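# Carry the drink-carton tray from coffee table to counter

## Task

Move the tray that holds three drink cartons off the coffee table and onto the counter so that the tray's entire bottom rests on the counter, with all three cartons upright on the tray. Then release the tray and move the robot away from it. The robot must not fall over or be left leaning, and the final arrangement has to stay put on its own, not because the robot is holding it.

## Robot and tools

ROBOT. A mobile base that can drive in any direction, with a column about 1.75 m high. A carriage rides up and down the column (lift_m, 0 to 1.0 m) and carries two identical six-joint arms, left and right, each ending in a two-finger gripper. Each arm base sits roughly 0.57 m + lift_m above the floor, and carriage parts hang about 0.15 m lower. A hand reaches about 0.78 m from its shoulder but only about 0.38 m below its arm base. The hand is about 0.16 m long, 0.1 m wide, 0.14 m when open. Parked joints 1-6 are 0, 0.05, 0.05, 1.45, 0, 0; parked, the robot is about 0.95 m wide and 0.7 m long. Cameras: carriage_camera (fixed, facing forward, tilted about 20 degrees down), left_wrist_camera and right_wrist_camera (looking past the fingertips). Each camera line gives intrinsics K, distortion D and T_world_to_cam, where world means the base frame; wrist camera poses get less accurate at long reach.

FRAMES. Base frame: origin on the floor below the base centre, x forward, y left, z up. left_hand and right_hand are the midpoints between each hand's finger pads, in this frame; quat_wxyz rotates base axes into hand axes (hand z along the fingers, fingers open along hand y; an upright hand with joints 1, 5, 6 at 0 gives 1,0,0,0). Odometry frame is where the base started; base_odometry counts wheel turns only, so slip is counted as travel; heading is positive to the left, -3.142 to 3.142.

execute_actions. Argument actions: a list with zero or one action. An action may hold base, joints, or both; they start together and may finish at different times. base takes exactly one key, each a relative offset from where the base last reported itself: translate_m (metres, forward positive, -2 to 2), strafe_m (metres, left positive, -2 to 2), rotate_rad (radians, counter-clockwise/left positive, -6.3 to 6.3). joints is one dictionary for both arms, keyed by joint name, each value an absolute target: lift_m (m, 0 to 1); for each side X in left/right: X_joint1_rad (-2.617 to 3.054, spins the arm about vertical, 0 forward, positive left), X_joint2_rad (0 to 3.141, shoulder: 0 upper arm back and level, 1.57 up, 3.14 forward and level), X_joint3_rad (0 to 3.141, elbow: 0 folded, 3.14 straight), X_joint4_rad (-1.57 to 1.57, wrist pitch, positive lifts fingertips), X_joint5_rad (-1.57 to 1.57, wrist yaw, positive turns fingertips to the RIGHT), X_joint6_rad (-2.094 to 2.094, roll about finger axis, positive clockwise seen from the forearm), X_gripper_m (0 to 0.093, gap between pads in metres). Joints or base not named may keep pushing toward earlier targets without the status showing it. Unknown keys or out-of-range numbers cause the whole call to be rejected with no motion. Argument cameras: list of camera names or all; omitted/null means all, [] means none. An empty actions list only reports state and pictures; the pictures line lists image order. If a result reports a stop, remaining motion calls in that same reply are skipped.

wait: seconds (0 to 10); nothing new is commanded; returns state and images. zoom_image: camera plus region [x0, y0, x1, y1] in pixels of that camera's latest full image, origin top-left, at most 504 by 504. finished_scene: scene, the current scene's number; ends it irreversibly after the last command is held and reports success. Replying without any tool call ends everything.

RESULT LINES. base_status and joint_status describe how the last accepted action ended. done: reached target (for the base, wheels turned the full amount, possibly slipping; tiny moves can fall short yet say done). off_target: rested elsewhere and may still push; a holding gripper usually shows this. contact_stop or time_out: target dropped, holds where it stopped. joint command not followed, often with a cause line: a self-collision check blocked an arm's targets (gripper still obeyed); those joints read not_followed and may be retried every action until valid targets are sent. To free blocked arms, first move only the blocked arm away, then the other in a later action. on_its_own lists uncommanded behaviour; held at is a held target, not a position. motor_effort is percent of maximum, positive toward higher joint values, bracketed peak, with sizable fixed error and noise; lift effort rises with load and keeps falling while lowering if a hand or load is resting on something; drive_wheels staying high at rest means the base is pressing on something. Joint torques are raw drive outputs with offsets and friction. ARM HIT means an arm struck the robot hard. MOTOR HOT warns from 75 C; at 90 C that arm halts briefly, at 100 C it goes limp and drops; stopped keys read limit_stop_at_motor_heat and should be re-sent. Stretched arms and held loads heat fast.

CAUTIONS. Wheel motors are weak, so contact_stop triggers on light pushes. After an obstacle stops a drive, back off about 0.2 m along the path (or undo the turn), repeat if still pressed, then retry; a retreat may itself stop falsely, so try again. Arms have no contact stop and snap toward targets once freed; arms are unwatched during turns. The column can hit a table edge the base slips under; reversing into such an edge can topple the robot. Hand readings drift from truth at long reach; a level hand sags 10-17 cm with 1 kg; a fully straight arm may not lift 1 kg. Grip force is about 45-60 N per pad. Tipping risk grows with a high carriage, outstretched arms, carried weight, pulling, and sudden stops; about 1.5 kg per hand with both arms forward can tip it, and only images reveal a lean. Never let the arms strike or squeeze each other. Avoid drops, slams, hard pushes and knocking cartons over; loose objects may occasionally be nudged by outside forces.

Each tool is called after "Call:" as name(argument=value, ...), one argument or row to a line, values as JSON.

## Session

Call:
execute_actions(
  actions=[],
)

Scene clock: 0.00 s.
Joint torques (N m, as the arm reports them, + toward a larger angle): no reading
base_odometry: x=+0.000 y=+0.000 heading=+0.000 (m, m, rad; odometry frame)
base_status: not commanded
joint_positions: lift_m=+0.299 left_joint1_rad=-0.001 left_joint2_rad=+0.046 left_joint3_rad=+0.024 left_joint4_rad=+1.439 left_joint5_rad=-0.005 left_joint6_rad=-0.014 left_gripper_m=+0.094 right_joint1_rad=+0.023 right_joint2_rad=+0.041 right_joint3_rad=+0.079 right_joint4_rad=+1.469 right_joint5_rad=+0.030 right_joint6_rad=-0.056 right_gripper_m=+0.095
joint_status: not commanded
motor_effort: lift_m=+17 drive_wheels=+3 (%)
left_hand: x=+0.3044 y=+0.3372 z=+1.2648 quat_wxyz=(+0.997, -0.003, +0.077, -0.008) (m; base frame)
right_hand: x=+0.2786 y=-0.3412 z=+1.2805 quat_wxyz=(+0.999, +0.014, +0.033, -0.017) (m; base frame)
pictures: carriage_camera, left_wrist_camera, right_wrist_camera
Images, in order (width x height): carriage_camera 896x504, left_wrist_camera 896x504, right_wrist_camera 896x504.

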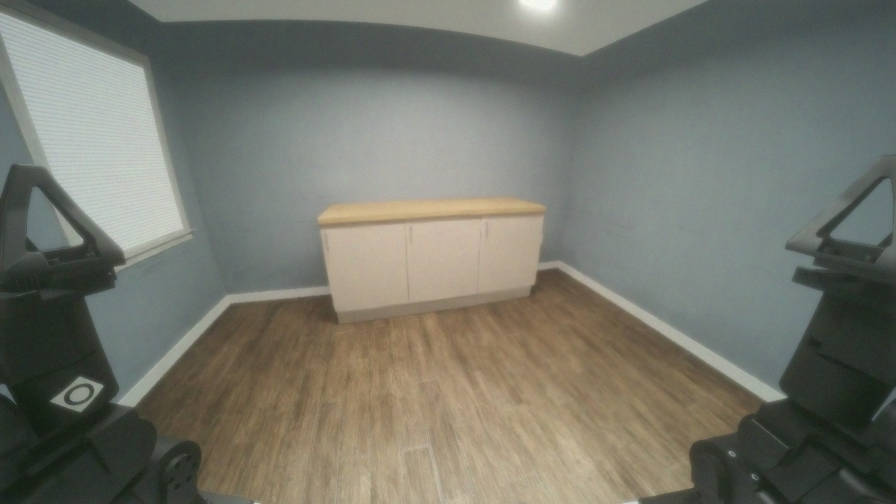

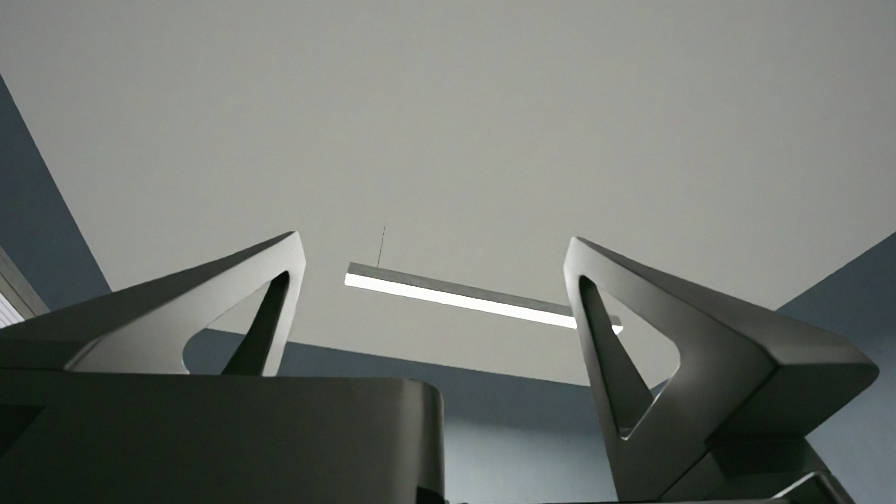

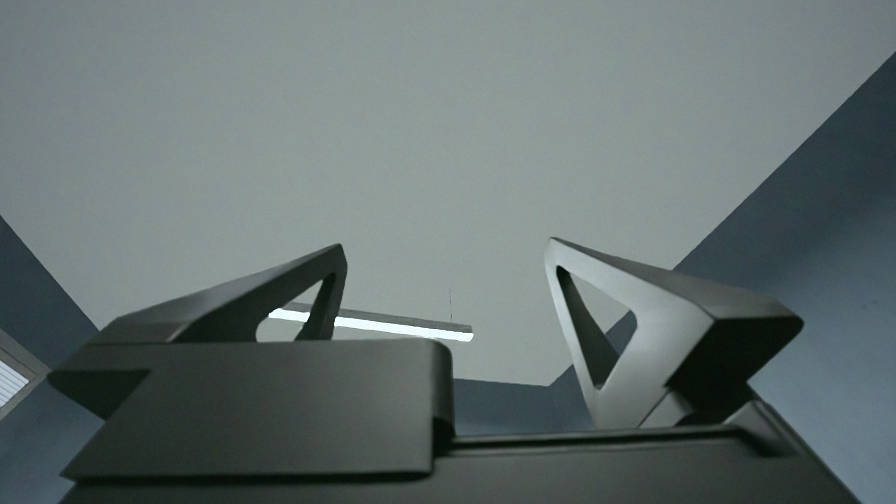

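Call:
execute_actions(
  actions=[
    {"base":{"rotate_rad":3.1416},"joints":{"lift_m":0.1}},
  ],
  cameras=["carriage_camera"],
)

Scene clock: 5.60 s.
Joint torques (N m, as the arm reports them, + toward a larger angle): left_arm=[ 0.06  4.07  7.8  -0.02  0.13  0.08] | right_arm=[ 0.17  3.61  7.29 -0.21 -0.01  0.01]
base_odometry: x=+0.000 y=+0.000 heading=+3.139 (m, m, rad; odometry frame)
base_status: done
joint_positions: lift_m=+0.100 left_joint1_rad=-0.001 left_joint2_rad=+0.046 left_joint3_rad=+0.024 left_joint4_rad=+1.434 left_joint5_rad=-0.005 left_joint6_rad=-0.014 left_gripper_m=+0.094 right_joint1_rad=+0.023 right_joint2_rad=+0.041 right_joint3_rad=+0.079 right_joint4_rad=+1.466 right_joint5_rad=+0.030 right_joint6_rad=-0.056 right_gripper_m=+0.095
joint_status: all done
motor_effort: lift_m=+17(16) drive_wheels=+23(52) (%)
left_hand: x=+0.3055 y=+0.3372 z=+1.0658 quat_wxyz=(+0.997, -0.003, +0.080, -0.008) (m; base frame)
right_hand: x=+0.2792 y=-0.3412 z=+1.0817 quat_wxyz=(+0.999, +0.014, +0.034, -0.017) (m; base frame)
pictures: carriage_camera
camera_calibration (this result's frames):
carriage_camera: T_world_to_cam=[[-0.0102521, -0.999918, -0.0077281, 0.00950153], [-0.344721, 0.0107889, -0.938643, 1.05753], [0.938649, -0.00695903, -0.344803, 0.206644], [0, 0, 0, 1]] pos_world=[0.170683, -0.000470807, 1.06397]
Images, in order (width x height): carriage_camera 896x504.

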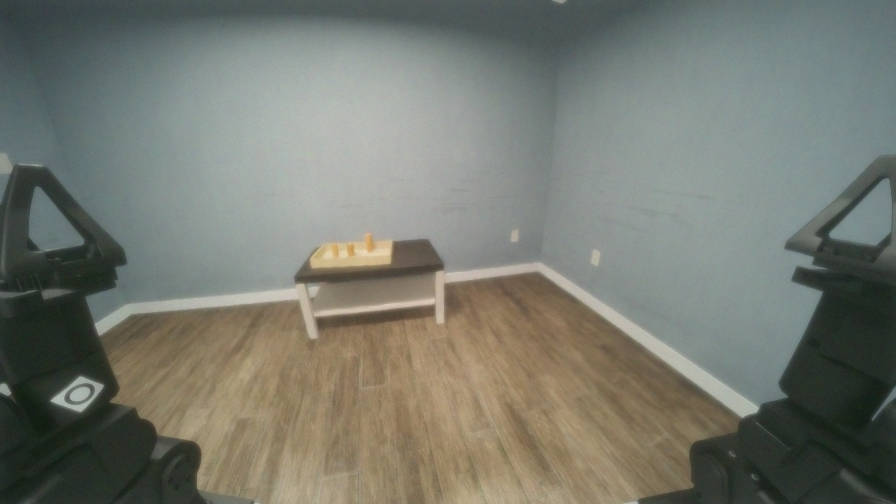

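Call:
execute_actions(
  actions=[
    {"base":{"strafe_m":0.55}},
  ],
  cameras=[],
)

Call:
execute_actions(
  actions=[
    {"base":{"translate_m":0.7},"joints":{"lift_m":0.0}},
  ],
  cameras=["carriage_camera"],
)

Call:
zoom_image(
  camera="carriage_camera",
  region=[250, 200, 650, 425],
)

Scene clock: 14.23 s.
Joint torques (N m, as the arm reports them, + toward a larger angle): left_arm=[ 0.02  4.14  7.83 -0.02  0.13  0.08] | right_arm=[ 0.12  3.59  7.27 -0.24 -0.03  0.  ]
base_odometry: x=+0.000 y=-0.550 heading=+3.141 (m, m, rad; odometry frame)
base_status: done
joint_positions: lift_m=+0.100 left_joint1_rad=-0.001 left_joint2_rad=+0.046 left_joint3_rad=+0.024 left_joint4_rad=+1.436 left_joint5_rad=-0.005 left_joint6_rad=-0.014 left_gripper_m=+0.094 right_joint1_rad=+0.023 right_joint2_rad=+0.041 right_joint3_rad=+0.079 right_joint4_rad=+1.466 right_joint5_rad=+0.030 right_joint6_rad=-0.056 right_gripper_m=+0.095
joint_status: not commanded
motor_effort: lift_m=+17(16) drive_wheels=-17(49) (%)
left_hand: x=+0.3052 y=+0.3372 z=+1.0659 quat_wxyz=(+0.997, -0.003, +0.079, -0.008) (m; base frame)
right_hand: x=+0.2791 y=-0.3412 z=+1.0817 quat_wxyz=(+0.999, +0.014, +0.034, -0.017) (m; base frame)
pictures: none
No camera images: the call's "cameras" was empty. Leave "cameras" out to get every camera's image.

Scene clock: 17.97 s.
Joint torques (N m, as the arm reports them, + toward a larger angle): left_arm=[ 0.04  4.17  7.66 -0.09  0.13  0.08] | right_arm=[ 0.16  3.56  7.15 -0.22 -0.03 -0.03]
base_odometry: x=-0.700 y=-0.551 heading=-3.141 (m, m, rad; odometry frame)
base_status: done
joint_positions: lift_m=+0.000 left_joint1_rad=-0.001 left_joint2_rad=+0.046 left_joint3_rad=+0.024 left_joint4_rad=+1.439 left_joint5_rad=-0.005 left_joint6_rad=-0.014 left_gripper_m=+0.094 right_joint1_rad=+0.023 right_joint2_rad=+0.041 right_joint3_rad=+0.079 right_joint4_rad=+1.467 right_joint5_rad=+0.030 right_joint6_rad=-0.056 right_gripper_m=+0.095
joint_status: all done
motor_effort: lift_m=+17(16) drive_wheels=-12(39) (%)
left_hand: x=+0.3044 y=+0.3372 z=+0.9660 quat_wxyz=(+0.997, -0.003, +0.077, -0.008) (m; base frame)
right_hand: x=+0.2789 y=-0.3412 z=+0.9817 quat_wxyz=(+0.999, +0.014, +0.033, -0.017) (m; base frame)
pictures: carriage_camera
camera_calibration (this result's frames):
carriage_camera: T_world_to_cam=[[-0.0102521, -0.999918, -0.0077281, 0.00872864], [-0.344721, 0.0107889, -0.938643, 0.963654], [0.938649, -0.00695903, -0.344803, 0.17216], [0, 0, 0, 1]] pos_world=[0.170683, -0.000470807, 0.963956]
Images, in order (width x height): carriage_camera 896x504.

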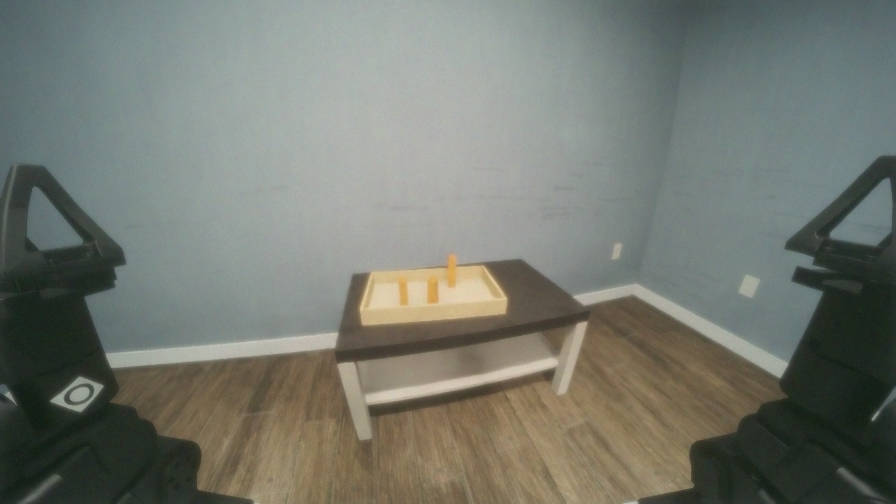

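Region (250, 200, 650, 425) of carriage_camera's 896x504 image, scaled by 1.260, with more detail than that image has; it fills the top 284 rows of this view, and the rest is white.

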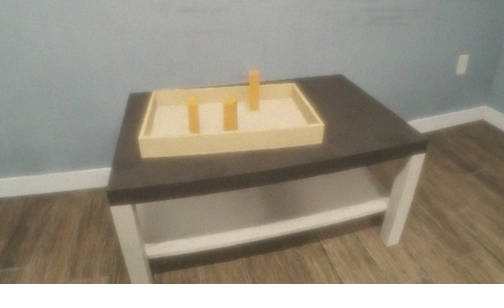

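Call:
execute_actions(
  actions=[
    {"base":{"rotate_rad":0.13},"joints":{"lift_m":0.15,"left_joint2_rad":2.0,"left_joint3_rad":1.5,"left_joint4_rad":-1.07,"right_joint2_rad":2.0,"right_joint3_rad":1.5,"right_joint4_rad":-1.07,"left_joint1_rad":-0.15,"right_joint1_rad":0.15}},
  ],
  cameras=[],
)

Call:
execute_actions(
  actions=[
    {"base":{"strafe_m":-0.07}},
  ],
  cameras=[],
)

Call:
execute_actions(
  actions=[
    {"base":{"translate_m":0.35}},
  ],
)

Scene clock: 31.60 s.
Joint torques (N m, as the arm reports them, + toward a larger angle): left_arm=[ -0.45 -10.08   9.78   0.57   0.12   0.08] | right_arm=[ 0.71 -9.76  9.46  0.29  0.02  0.  ]
base_odometry: x=-0.700 y=-0.551 heading=-3.011 (m, m, rad; odometry frame)
base_status: done
joint_positions: lift_m=+0.150 left_joint1_rad=-0.143 left_joint2_rad=+1.995 left_joint3_rad=+1.484 left_joint4_rad=-1.068 left_joint5_rad=-0.005 left_joint6_rad=-0.014 left_gripper_m=+0.094 right_joint1_rad=+0.144 right_joint2_rad=+1.995 right_joint3_rad=+1.479 right_joint4_rad=-1.060 right_joint5_rad=+0.030 right_joint6_rad=-0.056 right_gripper_m=+0.095
joint_status: all done
motor_effort: lift_m=+16(22) drive_wheels=-10(23) (%)
left_hand: x=+0.6301 y=+0.2848 z=+0.7336 quat_wxyz=(-0.004, +0.064, +0.998, +0.003) (m; base frame)
right_hand: x=+0.6310 y=-0.2883 z=+0.7325 quat_wxyz=(-0.002, -0.100, +0.995, -0.015) (m; base frame)
pictures: none
No camera images: the call's "cameras" was empty. Leave "cameras" out to get every camera's image.

Scene clock: 33.07 s.
Joint torques (N m, as the arm reports them, + toward a larger angle): left_arm=[-0.3  -9.73  9.85  0.55  0.12  0.08] | right_arm=[ 0.7  -9.78  9.07  0.28  0.01 -0.01]
base_odometry: x=-0.709 y=-0.482 heading=-3.010 (m, m, rad; odometry frame)
base_status: done
joint_positions: lift_m=+0.150 left_joint1_rad=-0.145 left_joint2_rad=+1.995 left_joint3_rad=+1.484 left_joint4_rad=-1.068 left_joint5_rad=-0.005 left_joint6_rad=-0.014 left_gripper_m=+0.094 right_joint1_rad=+0.145 right_joint2_rad=+1.995 right_joint3_rad=+1.485 right_joint4_rad=-1.061 right_joint5_rad=+0.030 right_joint6_rad=-0.056 right_gripper_m=+0.095
joint_status: not commanded
motor_effort: lift_m=+16(16) drive_wheels=+16(33) (%)
left_hand: x=+0.6300 y=+0.2838 z=+0.7336 quat_wxyz=(-0.004, +0.065, +0.998, +0.003) (m; base frame)
right_hand: x=+0.6326 y=-0.2879 z=+0.7340 quat_wxyz=(+0.001, -0.100, +0.995, -0.015) (m; base frame)
pictures: none
No camera images: the call's "cameras" was empty. Leave "cameras" out to get every camera's image.

Scene clock: 35.83 s.
Joint torques (N m, as the arm reports them, + toward a larger angle): left_arm=[-0.23 -9.7   9.85  0.56  0.12  0.08] | right_arm=[ 0.38 -9.81  8.99  0.32  0.01 -0.01]
base_odometry: x=-1.057 y=-0.527 heading=-3.011 (m, m, rad; odometry frame)
base_status: done
joint_positions: lift_m=+0.150 left_joint1_rad=-0.146 left_joint2_rad=+1.995 left_joint3_rad=+1.484 left_joint4_rad=-1.069 left_joint5_rad=-0.005 left_joint6_rad=-0.014 left_gripper_m=+0.094 right_joint1_rad=+0.148 right_joint2_rad=+1.995 right_joint3_rad=+1.485 right_joint4_rad=-1.062 right_joint5_rad=+0.030 right_joint6_rad=-0.056 right_gripper_m=+0.095
joint_status: not commanded
motor_effort: lift_m=+16(17) drive_wheels=-14(38) (%)
left_hand: x=+0.6296 y=+0.2836 z=+0.7336 quat_wxyz=(-0.005, +0.066, +0.998, +0.003) (m; base frame)
right_hand: x=+0.6320 y=-0.2869 z=+0.7340 quat_wxyz=(+0.000, -0.102, +0.995, -0.015) (m; base frame)
pictures: carriage_camera, left_wrist_camera, right_wrist_camera
camera_calibration (this result's frames):
carriage_camera: T_world_to_cam=[[-0.0102521, -0.999918, -0.0077281, 0.00988806], [-0.344721, 0.0107889, -0.938643, 1.10448], [0.938649, -0.00695903, -0.344803, 0.223889], [0, 0, 0, 1]] pos_world=[0.170683, -0.000470807, 1.11398]
left_wrist_camera: T_world_to_cam=[[-0.0964844, -0.995272, 0.0111615, 0.332142], [-0.78279, 0.0828024, 0.616753, 0.0191653], [-0.614761, 0.0507699, -0.787078, 1.07266], [0, 0, 0, 1]] pos_world=[0.706476, 0.274526, 0.828736]
right_wrist_camera: T_world_to_cam=[[0.181374, -0.982528, 0.0417412, -0.424936], [-0.800916, -0.122953, 0.586018, 0.0445234], [-0.570646, -0.13972, -0.809223, 1.03641], [0, 0, 0, 1]] pos_world=[0.704155, -0.26723, 0.830332]
Images, in order (width x height): carriage_camera 896x504, left_wrist_camera 896x504, right_wrist_camera 896x504.

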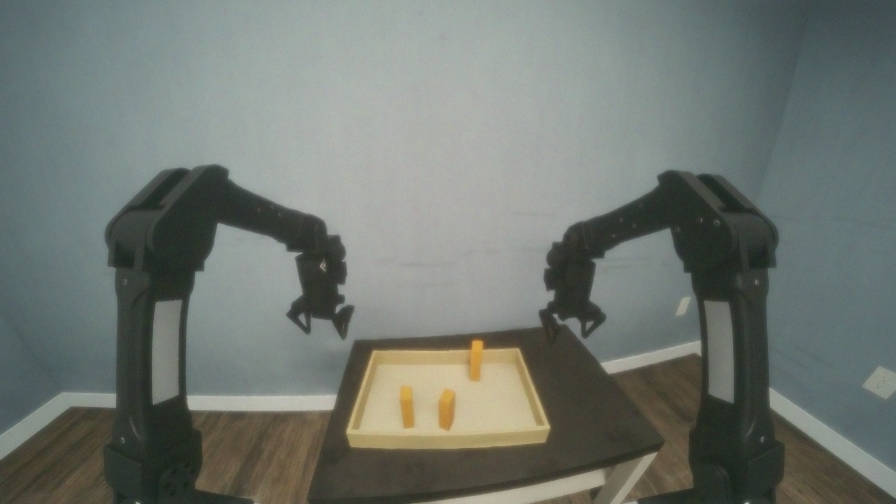

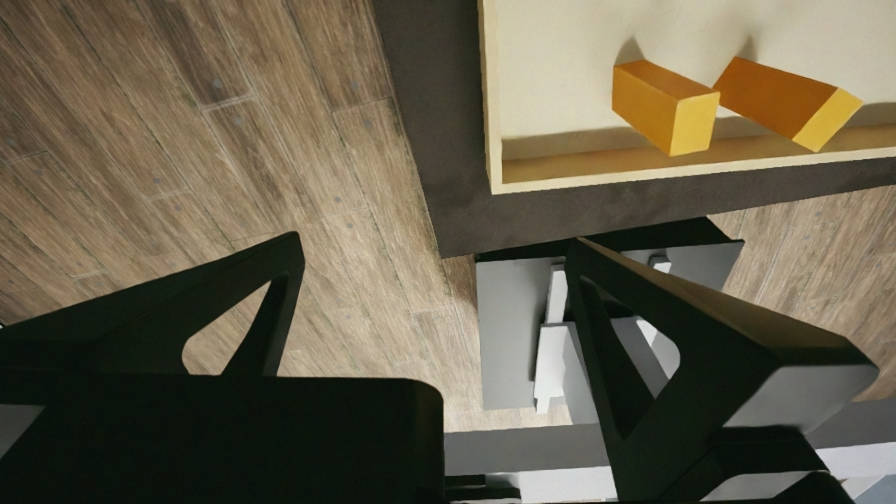

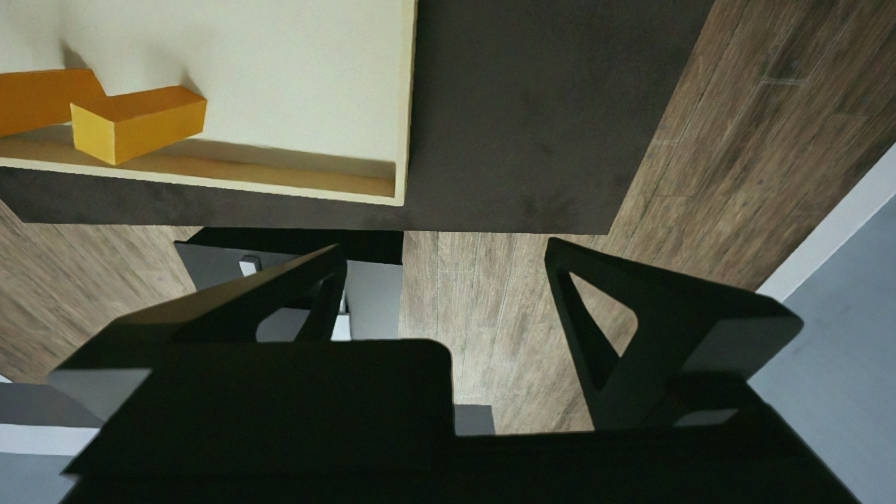

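Call:
execute_actions(
  actions=[
    {"base":{"translate_m":0.18},"joints":{"lift_m":0.15,"left_joint2_rad":2.35,"left_joint3_rad":2.05,"left_joint4_rad":-1.27,"right_joint2_rad":2.35,"right_joint3_rad":2.05,"right_joint4_rad":-1.27,"left_joint1_rad":-0.25,"right_joint1_rad":0.25,"left_joint6_rad":-0.26,"right_joint6_rad":0.2}},
  ],
)

Scene clock: 47.13 s.
Joint torques (N m, as the arm reports them, + toward a larger angle): left_arm=[  0.76 -13.09   9.17   0.55   0.09   0.02] | right_arm=[ -0.44 -12.26   8.65   0.33   0.02   0.09]
base_odometry: x=-1.235 y=-0.550 heading=-3.012 (m, m, rad; odometry frame)
base_status: done
joint_positions: lift_m=+0.150 left_joint1_rad=-0.259 left_joint2_rad=+2.346 left_joint3_rad=+2.044 left_joint4_rad=-1.268 left_joint5_rad=-0.004 left_joint6_rad=-0.254 left_gripper_m=+0.094 right_joint1_rad=+0.256 right_joint2_rad=+2.340 right_joint3_rad=+2.043 right_joint4_rad=-1.262 right_joint5_rad=+0.030 right_joint6_rad=+0.194 right_gripper_m=+0.095
joint_status: all done
motor_effort: lift_m=+16(16) drive_wheels=-13(43) (%)
left_hand: x=+0.7057 y=+0.2202 z=+0.7335 quat_wxyz=(+0.001, +0.002, +1.000, +0.002) (m; base frame)
right_hand: x=+0.7086 y=-0.2254 z=+0.7360 quat_wxyz=(+0.009, -0.031, +0.999, -0.013) (m; base frame)
pictures: carriage_camera, left_wrist_camera, right_wrist_camera
camera_calibration (this result's frames):
carriage_camera: T_world_to_cam=[[-0.0102521, -0.999918, -0.0077281, 0.00988806], [-0.344721, 0.0107889, -0.938643, 1.10448], [0.938649, -0.00695903, -0.344803, 0.223889], [0, 0, 0, 1]] pos_world=[0.170683, -0.000470807, 1.11398]
left_wrist_camera: T_world_to_cam=[[0.0298696, -0.999472, 0.0127712, 0.187025], [-0.7939, -0.0159591, 0.607839, 0.120206], [-0.607315, -0.028295, -0.793957, 1.13974], [0, 0, 0, 1]] pos_world=[0.782024, 0.221094, 0.829448]
right_wrist_camera: T_world_to_cam=[[0.0406493, -0.998425, 0.0386579, -0.280054], [-0.821818, -0.0114034, 0.569635, 0.164246], [-0.568298, -0.0549251, -0.820988, 1.11646], [0, 0, 0, 1]] pos_world=[0.780845, -0.216419, 0.833864]
Images, in order (width x height): carriage_camera 896x504, left_wrist_camera 896x504, right_wrist_camera 896x504.

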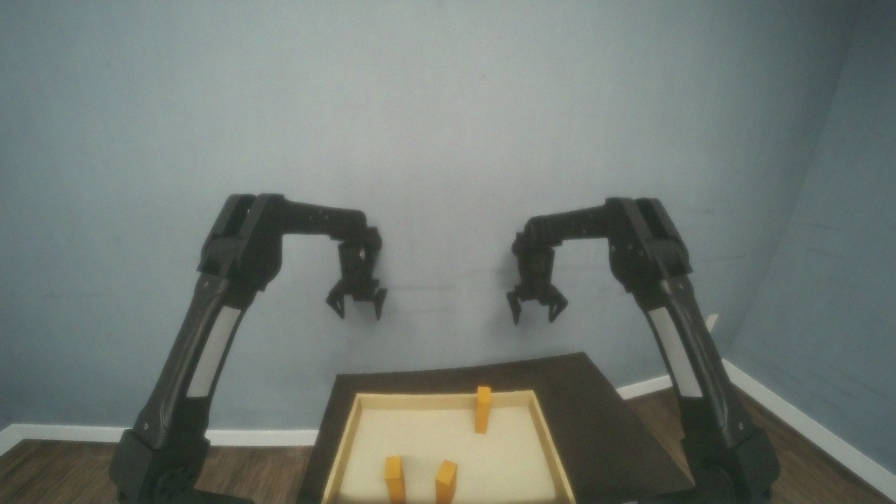

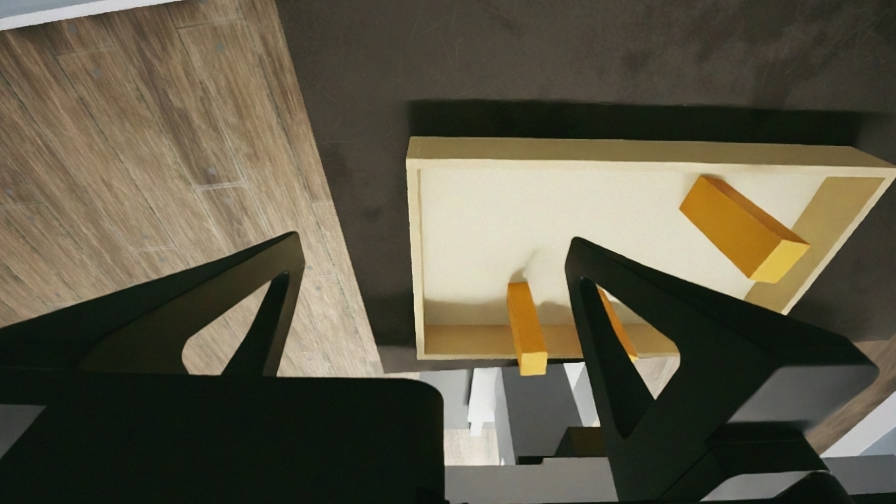

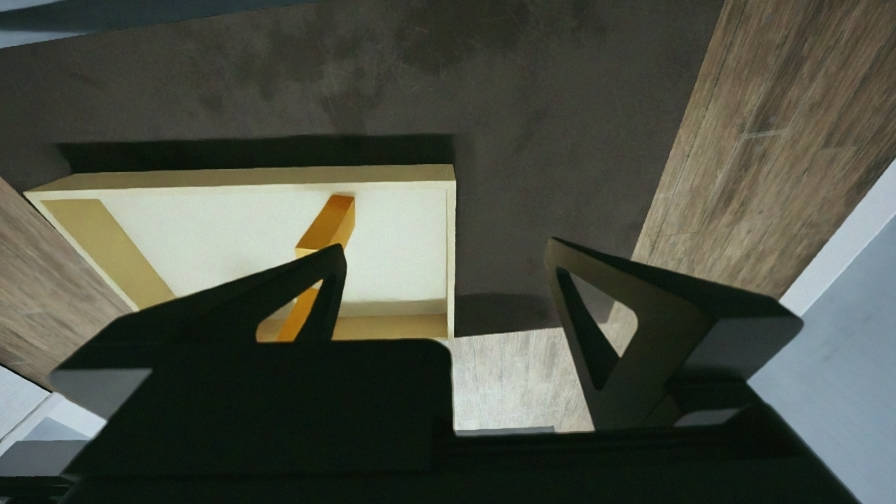

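Call:
execute_actions(
  actions=[
    {"base":{"translate_m":-0.17},"joints":{"left_joint3_rad":1.57,"left_joint4_rad":-0.79,"right_joint3_rad":1.57,"right_joint4_rad":-0.79,"left_joint1_rad":-0.25,"right_joint1_rad":0.29,"left_joint6_rad":-0.26,"right_joint6_rad":0.24}},
  ],
)

Scene clock: 58.87 s.
Joint torques (N m, as the arm reports them, + toward a larger angle): left_arm=[  0.39 -12.36   6.45   0.71   0.09   0.02] | right_arm=[  0.33 -11.53   5.73   0.54   0.02   0.06]
base_odometry: x=-1.067 y=-0.527 heading=-3.012 (m, m, rad; odometry frame)
base_status: done
joint_positions: lift_m=+0.150 left_joint1_rad=-0.255 left_joint2_rad=+2.346 left_joint3_rad=+1.584 left_joint4_rad=-0.795 left_joint5_rad=-0.004 left_joint6_rad=-0.254 left_gripper_m=+0.094 right_joint1_rad=+0.289 right_joint2_rad=+2.340 right_joint3_rad=+1.589 right_joint4_rad=-0.802 right_joint5_rad=+0.031 right_joint6_rad=+0.234 right_gripper_m=+0.095
joint_status: all done
motor_effort: lift_m=+16(16) drive_wheels=-10(45) (%)
left_hand: x=+0.6772 y=+0.2294 z=+0.6233 quat_wxyz=(+0.007, +0.001, +1.000, +0.000) (m; base frame)
right_hand: x=+0.6756 y=-0.2196 z=+0.6269 quat_wxyz=(+0.012, -0.027, +0.999, -0.013) (m; base frame)
pictures: carriage_camera, left_wrist_camera, right_wrist_camera
camera_calibration (this result's frames):
carriage_camera: T_world_to_cam=[[-0.0102521, -0.999918, -0.0077281, 0.00988806], [-0.344721, 0.0107889, -0.938643, 1.10448], [0.938649, -0.00695903, -0.344803, 0.223889], [0, 0, 0, 1]] pos_world=[0.170683, -0.000470807, 1.11398]
left_wrist_camera: T_world_to_cam=[[0.0334926, -0.999302, 0.0165714, 0.193625], [-0.80162, -0.0169572, 0.597593, 0.176575], [-0.596895, -0.0332989, -0.801628, 1.03417], [0, 0, 0, 1]] pos_world=[0.752352, 0.230921, 0.720291]
right_wrist_camera: T_world_to_cam=[[0.0327969, -0.998783, 0.0368424, -0.262346], [-0.825648, -0.00630174, 0.56415, 0.206459], [-0.563231, -0.0489212, -0.82485, 1.00871], [0, 0, 0, 1]] pos_world=[0.747202, -0.211379, 0.725224]
Images, in order (width x height): carriage_camera 896x504, left_wrist_camera 896x504, right_wrist_camera 896x504.

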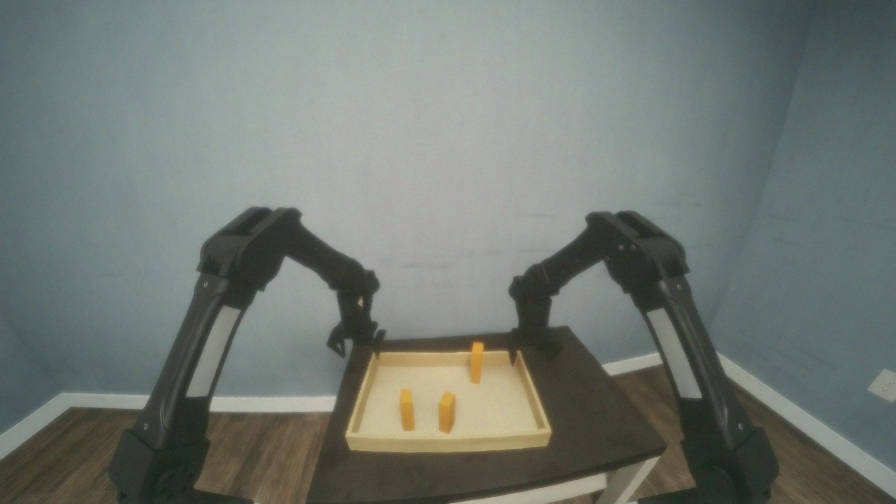

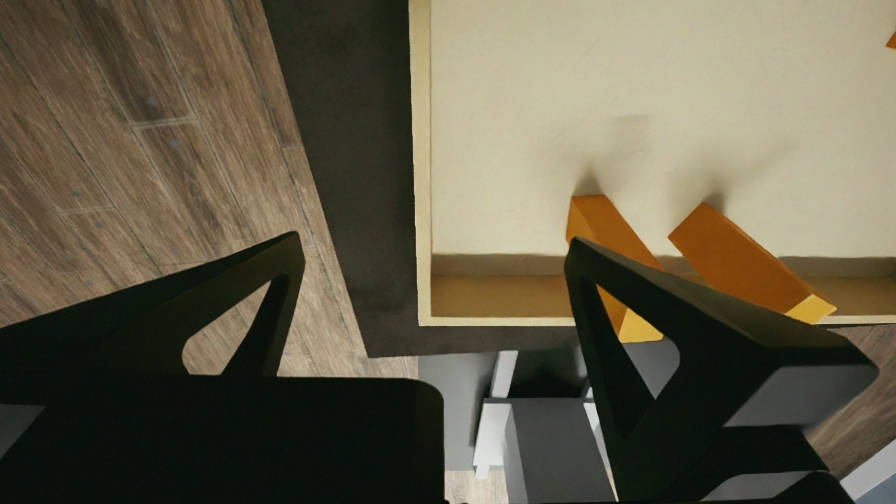

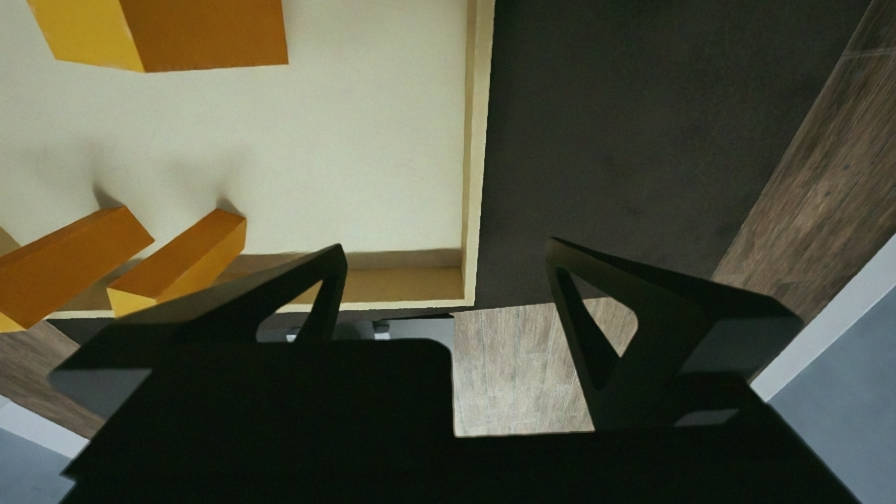

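Call:
execute_actions(
  actions=[
    {"joints":{"lift_m":0.04,"right_joint1_rad":0.24,"right_joint6_rad":0.2}},
  ],
)

Scene clock: 64.70 s.
Joint torques (N m, as the arm reports them, + toward a larger angle): left_arm=[  0.16 -12.46   6.73   0.63   0.1    0.02] | right_arm=[  0.59 -11.82   5.62   0.51   0.02  -0.04]
base_odometry: x=-1.067 y=-0.527 heading=-3.013 (m, m, rad; odometry frame)
base_status: not commanded
joint_positions: lift_m=+0.040 left_joint1_rad=-0.255 left_joint2_rad=+2.346 left_joint3_rad=+1.584 left_joint4_rad=-0.790 left_joint5_rad=-0.004 left_joint6_rad=-0.254 left_gripper_m=+0.094 right_joint1_rad=+0.237 right_joint2_rad=+2.344 right_joint3_rad=+1.589 right_joint4_rad=-0.796 right_joint5_rad=+0.031 right_joint6_rad=+0.203 right_gripper_m=+0.095
joint_status: all done
motor_effort: lift_m=+17(16) drive_wheels=-9(11) (%)
left_hand: x=+0.6784 y=+0.2291 z=+0.5135 quat_wxyz=(+0.010, +0.000, +1.000, +0.000) (m; base frame)
right_hand: x=+0.6818 y=-0.2411 z=+0.5153 quat_wxyz=(+0.013, -0.017, +1.000, -0.013) (m; base frame)
pictures: carriage_camera, left_wrist_camera, right_wrist_camera
camera_calibration (this result's frames):
carriage_camera: T_world_to_cam=[[-0.0102521, -0.999918, -0.0077281, 0.00903758], [-0.344721, 0.0107889, -0.938643, 1.00118], [0.938649, -0.00695903, -0.344803, 0.185944], [0, 0, 0, 1]] pos_world=[0.170683, -0.000470807, 1.00393]
left_wrist_camera: T_world_to_cam=[[0.0334097, -0.99928, 0.0179822, 0.194433], [-0.804479, -0.0162119, 0.59376, 0.246895], [-0.593041, -0.0343036, -0.804441, 0.945831], [0, 0, 0, 1]] pos_world=[0.753042, 0.230741, 0.610772]
right_wrist_camera: T_world_to_cam=[[0.0117765, -0.99924, 0.0371683, -0.265854], [-0.826199, 0.0112145, 0.563267, 0.279477], [-0.563256, -0.0373417, -0.825438, 0.922244], [0, 0, 0, 1]] pos_world=[0.753493, -0.234348, 0.613717]
Images, in order (width x height): carriage_camera 896x504, left_wrist_camera 896x504, right_wrist_camera 896x504.

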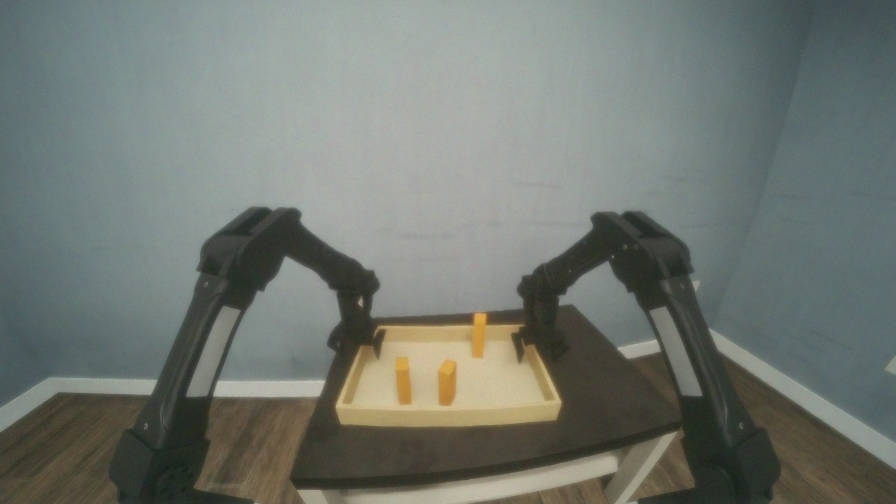

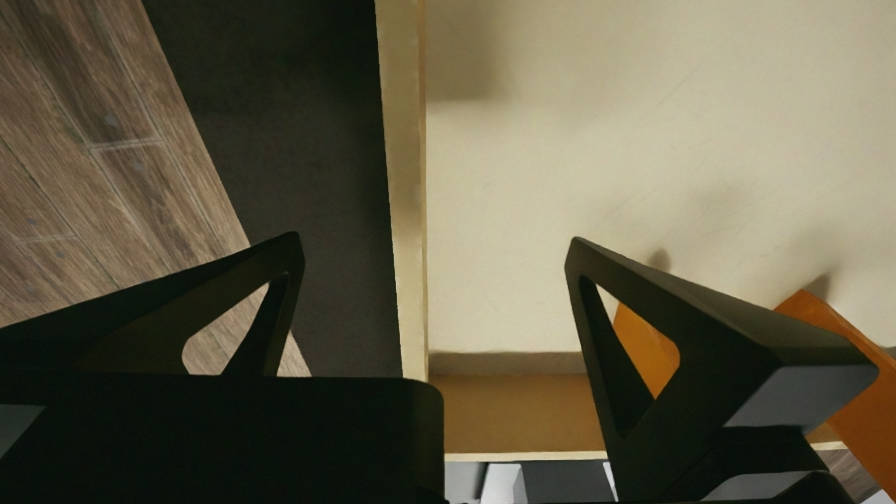

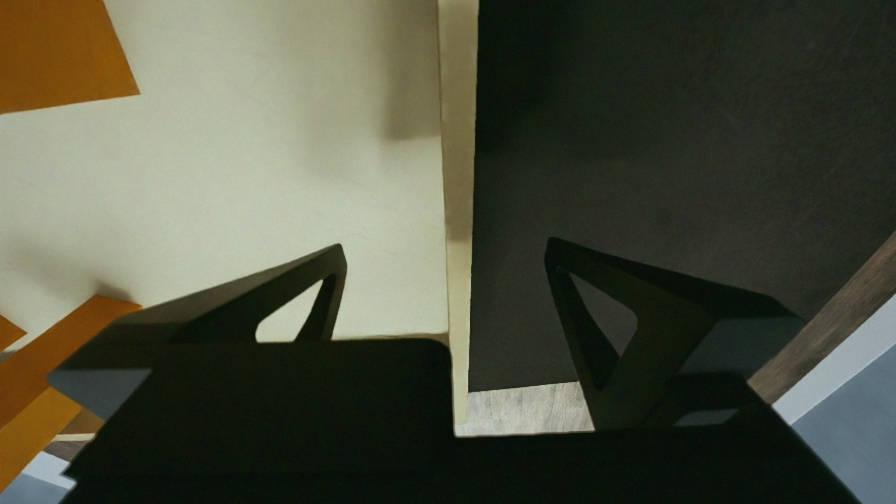

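Call:
execute_actions(
  actions=[
    {"base":{"translate_m":0.06}},
  ],
  cameras=[],
)

Call:
execute_actions(
  actions=[
    {"joints":{"lift_m":0.0}},
  ],
)

Scene clock: 69.77 s.
Joint torques (N m, as the arm reports them, + toward a larger angle): left_arm=[  0.37 -12.17   6.51   0.63   0.09   0.02] | right_arm=[  0.49 -11.73   5.7    0.5    0.01  -0.03]
base_odometry: x=-1.126 y=-0.535 heading=-3.013 (m, m, rad; odometry frame)
base_status: done
joint_positions: lift_m=+0.040 left_joint1_rad=-0.255 left_joint2_rad=+2.346 left_joint3_rad=+1.584 left_joint4_rad=-0.789 left_joint5_rad=-0.004 left_joint6_rad=-0.254 left_gripper_m=+0.094 right_joint1_rad=+0.237 right_joint2_rad=+2.344 right_joint3_rad=+1.589 right_joint4_rad=-0.796 right_joint5_rad=+0.031 right_joint6_rad=+0.203 right_gripper_m=+0.095
joint_status: not commanded
motor_effort: lift_m=+16(17) drive_wheels=+16(43) (%)
left_hand: x=+0.6787 y=+0.2290 z=+0.5135 quat_wxyz=(+0.010, +0.000, +1.000, +0.000) (m; base frame)
right_hand: x=+0.6820 y=-0.2409 z=+0.5153 quat_wxyz=(+0.013, -0.017, +1.000, -0.013) (m; base frame)
pictures: none
No camera images: the call's "cameras" was empty. Leave "cameras" out to get every camera's image.

Scene clock: 70.47 s.
Joint torques (N m, as the arm reports them, + toward a larger angle): left_arm=[  0.44 -12.36   6.7    0.61   0.15   0.03] | right_arm=[  0.49 -11.78   5.81   0.47   0.05  -0.02]
base_odometry: x=-1.126 y=-0.535 heading=-3.013 (m, m, rad; odometry frame)
base_status: not commanded
joint_positions: lift_m=+0.000 left_joint1_rad=-0.255 left_joint2_rad=+2.347 left_joint3_rad=+1.581 left_joint4_rad=-0.789 left_joint5_rad=-0.004 left_joint6_rad=-0.254 left_gripper_m=+0.094 right_joint1_rad=+0.237 right_joint2_rad=+2.344 right_joint3_rad=+1.589 right_joint4_rad=-0.793 right_joint5_rad=+0.030 right_joint6_rad=+0.203 right_gripper_m=+0.095
joint_status: all done
motor_effort: lift_m=+17(17) drive_wheels=+18(20) (%)
left_hand: x=+0.6774 y=+0.2294 z=+0.4723 quat_wxyz=(+0.008, +0.000, +1.000, +0.000) (m; base frame)
right_hand: x=+0.6825 y=-0.2404 z=+0.4753 quat_wxyz=(+0.014, -0.017, +1.000, -0.012) (m; base frame)
pictures: carriage_camera, left_wrist_camera, right_wrist_camera
camera_calibration (this result's frames):
carriage_camera: T_world_to_cam=[[-0.0102521, -0.999918, -0.0077281, 0.00872852], [-0.344721, 0.0107889, -0.938643, 0.96364], [0.938649, -0.00695903, -0.344803, 0.172155], [0, 0, 0, 1]] pos_world=[0.170683, -0.000470807, 0.963941]
left_wrist_camera: T_world_to_cam=[[0.0334615, -0.999293, 0.0171141, 0.195853], [-0.802722, -0.01667, 0.596121, 0.268294], [-0.595414, -0.0336849, -0.802712, 0.912789], [0, 0, 0, 1]] pos_world=[0.7523, 0.230935, 0.56942]
right_wrist_camera: T_world_to_cam=[[0.0128211, -0.999281, 0.0356712, -0.263744], [-0.82798, 0.00939126, 0.560679, 0.304588], [-0.560611, -0.0367235, -0.827265, 0.888883], [0, 0, 0, 1]] pos_world=[0.753892, -0.233772, 0.573974]
Images, in order (width x height): carriage_camera 896x504, left_wrist_camera 896x504, right_wrist_camera 896x504.

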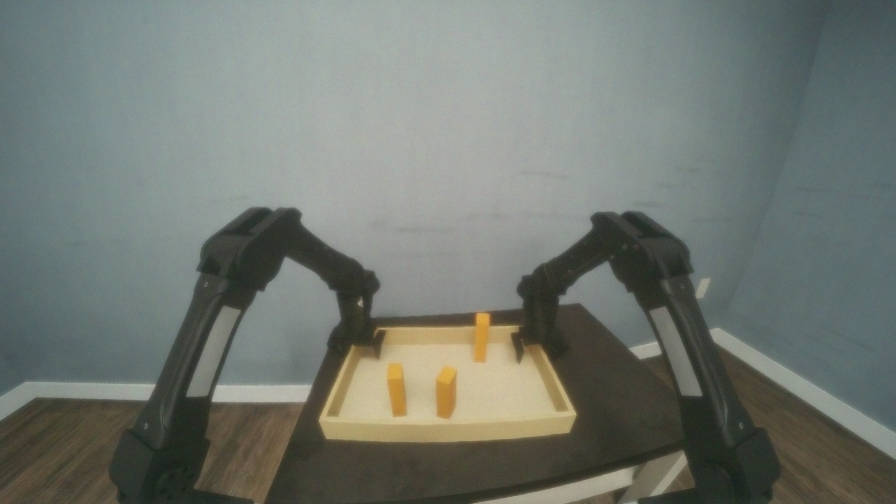

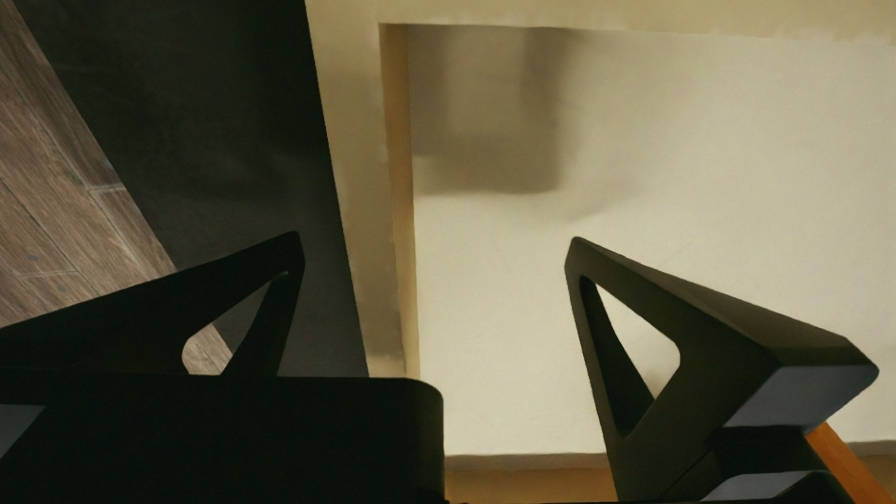

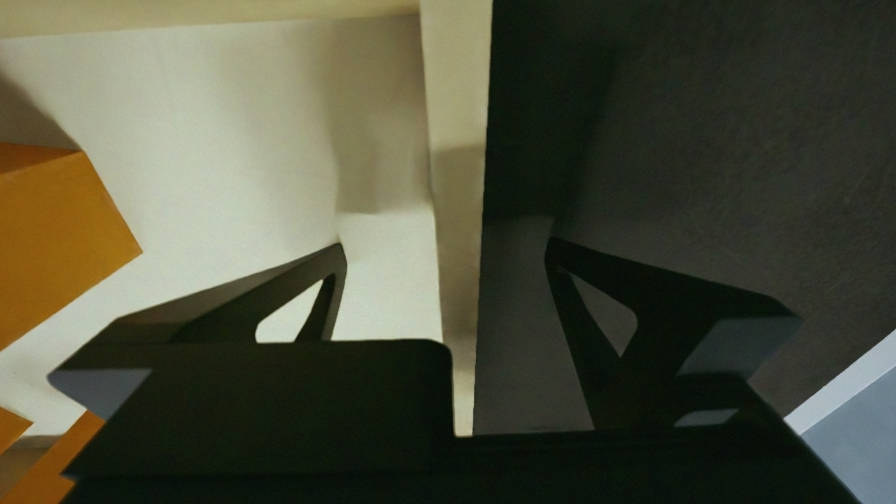

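Call:
execute_actions(
  actions=[
    {"joints":{"lift_m":0.06}},
  ],
  cameras=[],
)

Call:
execute_actions(
  actions=[
    {"base":{"translate_m":0.07}},
  ],
  cameras=[],
)

Call:
execute_actions(
  actions=[
    {"joints":{"lift_m":0.0}},
  ],
)

Scene clock: 75.57 s.
Joint torques (N m, as the arm reports them, + toward a larger angle): left_arm=[  0.42 -12.26   6.82   0.58   0.09   0.02] | right_arm=[  0.44 -11.39   5.76   0.47   0.03  -0.02]
base_odometry: x=-1.126 y=-0.535 heading=-3.013 (m, m, rad; odometry frame)
base_status: not commanded
joint_positions: lift_m=+0.060 left_joint1_rad=-0.255 left_joint2_rad=+2.344 left_joint3_rad=+1.581 left_joint4_rad=-0.787 left_joint5_rad=-0.004 left_joint6_rad=-0.254 left_gripper_m=+0.094 right_joint1_rad=+0.237 right_joint2_rad=+2.336 right_joint3_rad=+1.589 right_joint4_rad=-0.792 right_joint5_rad=+0.030 right_joint6_rad=+0.203 right_gripper_m=+0.095
joint_status: all done
motor_effort: lift_m=+17(21) drive_wheels=+18(20) (%)
left_hand: x=+0.6782 y=+0.2292 z=+0.5334 quat_wxyz=(+0.010, +0.000, +1.000, +0.000) (m; base frame)
right_hand: x=+0.6841 y=-0.2400 z=+0.5384 quat_wxyz=(+0.019, -0.017, +1.000, -0.011) (m; base frame)
pictures: none
No camera images: the call's "cameras" was empty. Leave "cameras" out to get every camera's image.

Scene clock: 77.03 s.
Joint torques (N m, as the arm reports them, + toward a larger angle): left_arm=[  0.53 -12.1    6.84   0.62   0.06   0.02] | right_arm=[  0.34 -11.42   5.79   0.48   0.01  -0.01]
base_odometry: x=-1.195 y=-0.544 heading=-3.014 (m, m, rad; odometry frame)
base_status: done
joint_positions: lift_m=+0.060 left_joint1_rad=-0.255 left_joint2_rad=+2.344 left_joint3_rad=+1.581 left_joint4_rad=-0.788 left_joint5_rad=-0.004 left_joint6_rad=-0.254 left_gripper_m=+0.094 right_joint1_rad=+0.237 right_joint2_rad=+2.337 right_joint3_rad=+1.589 right_joint4_rad=-0.792 right_joint5_rad=+0.030 right_joint6_rad=+0.203 right_gripper_m=+0.095
joint_status: not commanded
motor_effort: lift_m=+17(17) drive_wheels=-15(40) (%)
left_hand: x=+0.6780 y=+0.2292 z=+0.5334 quat_wxyz=(+0.010, +0.000, +1.000, +0.000) (m; base frame)
right_hand: x=+0.6839 y=-0.2401 z=+0.5380 quat_wxyz=(+0.018, -0.017, +1.000, -0.011) (m; base frame)
pictures: none
No camera images: the call's "cameras" was empty. Leave "cameras" out to get every camera's image.

Scene clock: 77.87 s.
Joint torques (N m, as the arm reports them, + toward a larger angle): left_arm=[-0.45 -7.39  6.22  1.12 -0.2   0.01] | right_arm=[  0.19 -11.96   6.44   0.65   0.09   0.11]
base_odometry: x=-1.195 y=-0.544 heading=-3.013 (m, m, rad; odometry frame)
base_status: not commanded
joint_positions: lift_m=+0.011 left_joint1_rad=-0.243 left_joint2_rad=+2.286 left_joint3_rad=+1.593 left_joint4_rad=-0.821 left_joint5_rad=+0.020 left_joint6_rad=-0.253 left_gripper_m=+0.094 right_joint1_rad=+0.239 right_joint2_rad=+2.348 right_joint3_rad=+1.579 right_joint4_rad=-0.818 right_joint5_rad=+0.022 right_joint6_rad=+0.193 right_gripper_m=+0.095
joint_status: lift_m contact_stop (moved -0.049 of -0.060)
on_its_own: lift_m is held at +0.011, not at your +0.000, since a contact_stop
motor_effort: lift_m=+17(17) drive_wheels=-9(41) (%)
left_hand: x=+0.6841 y=+0.2287 z=+0.5112 quat_wxyz=(+0.025, -0.005, +1.000, -0.017) (m; base frame)
right_hand: x=+0.6716 y=-0.2409 z=+0.4827 quat_wxyz=(-0.006, -0.023, +1.000, -0.013) (m; base frame)
pictures: carriage_camera, left_wrist_camera, right_wrist_camera
camera_calibration (this result's frames):
carriage_camera: T_world_to_cam=[[-0.0102521, -0.999918, -0.0077281, 0.00881652], [-0.344721, 0.0107889, -0.938643, 0.974328], [0.938649, -0.00695903, -0.344803, 0.176081], [0, 0, 0, 1]] pos_world=[0.170683, -0.000470807, 0.975327]
left_wrist_camera: T_world_to_cam=[[0.0428448, -0.997713, 0.0522874, 0.169511], [-0.821899, -0.00544322, 0.569608, 0.274649], [-0.56802, -0.0673797, -0.820252, 0.945895], [0, 0, 0, 1]] pos_world=[0.755758, 0.234352, 0.610567]
right_wrist_camera: T_world_to_cam=[[0.0257518, -0.998973, 0.0372926, -0.273788], [-0.804663, 0.00142169, 0.593731, 0.257945], [-0.593174, -0.0452976, -0.803799, 0.897288], [0, 0, 0, 1]] pos_world=[0.746857, -0.233229, 0.5783]
Images, in order (width x height): carriage_camera 896x504, left_wrist_camera 896x504, right_wrist_camera 896x504.

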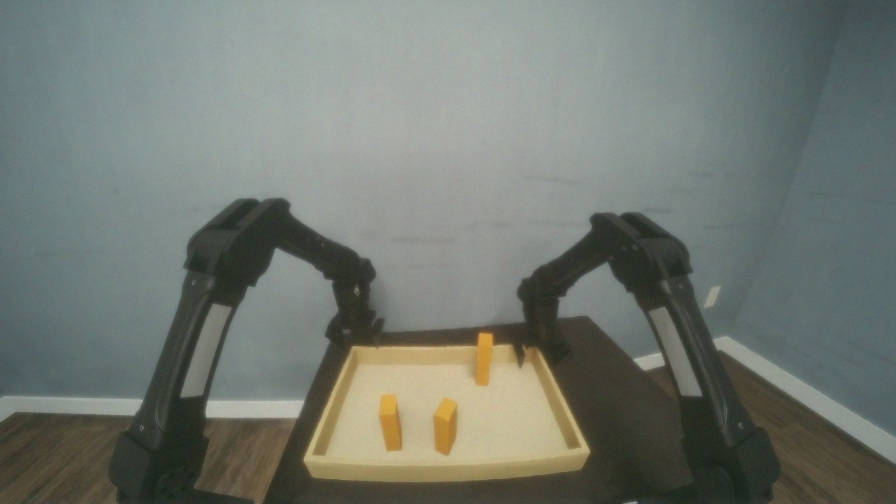

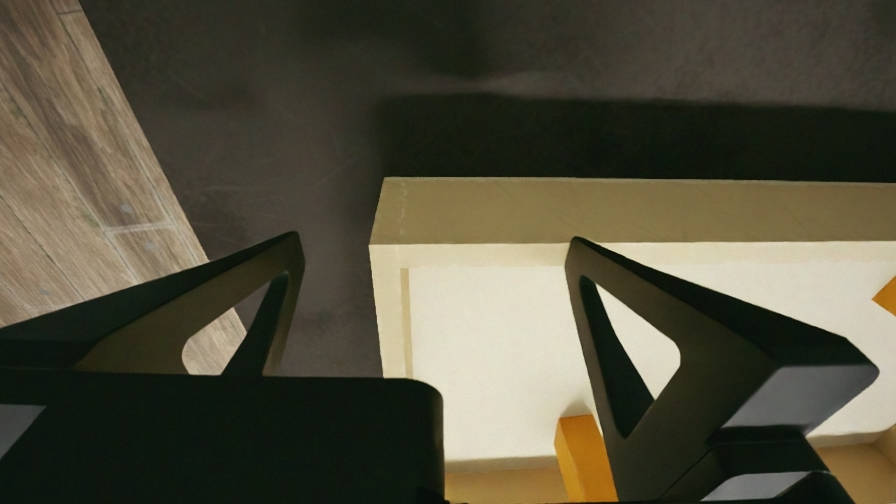

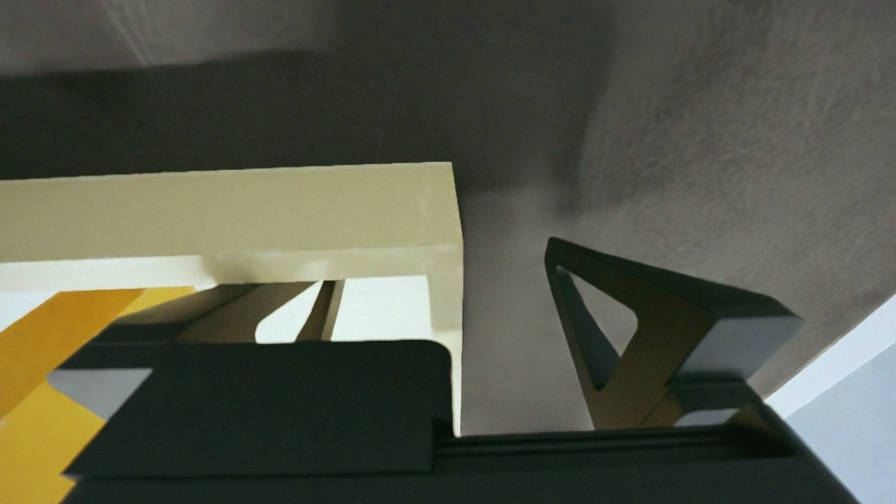

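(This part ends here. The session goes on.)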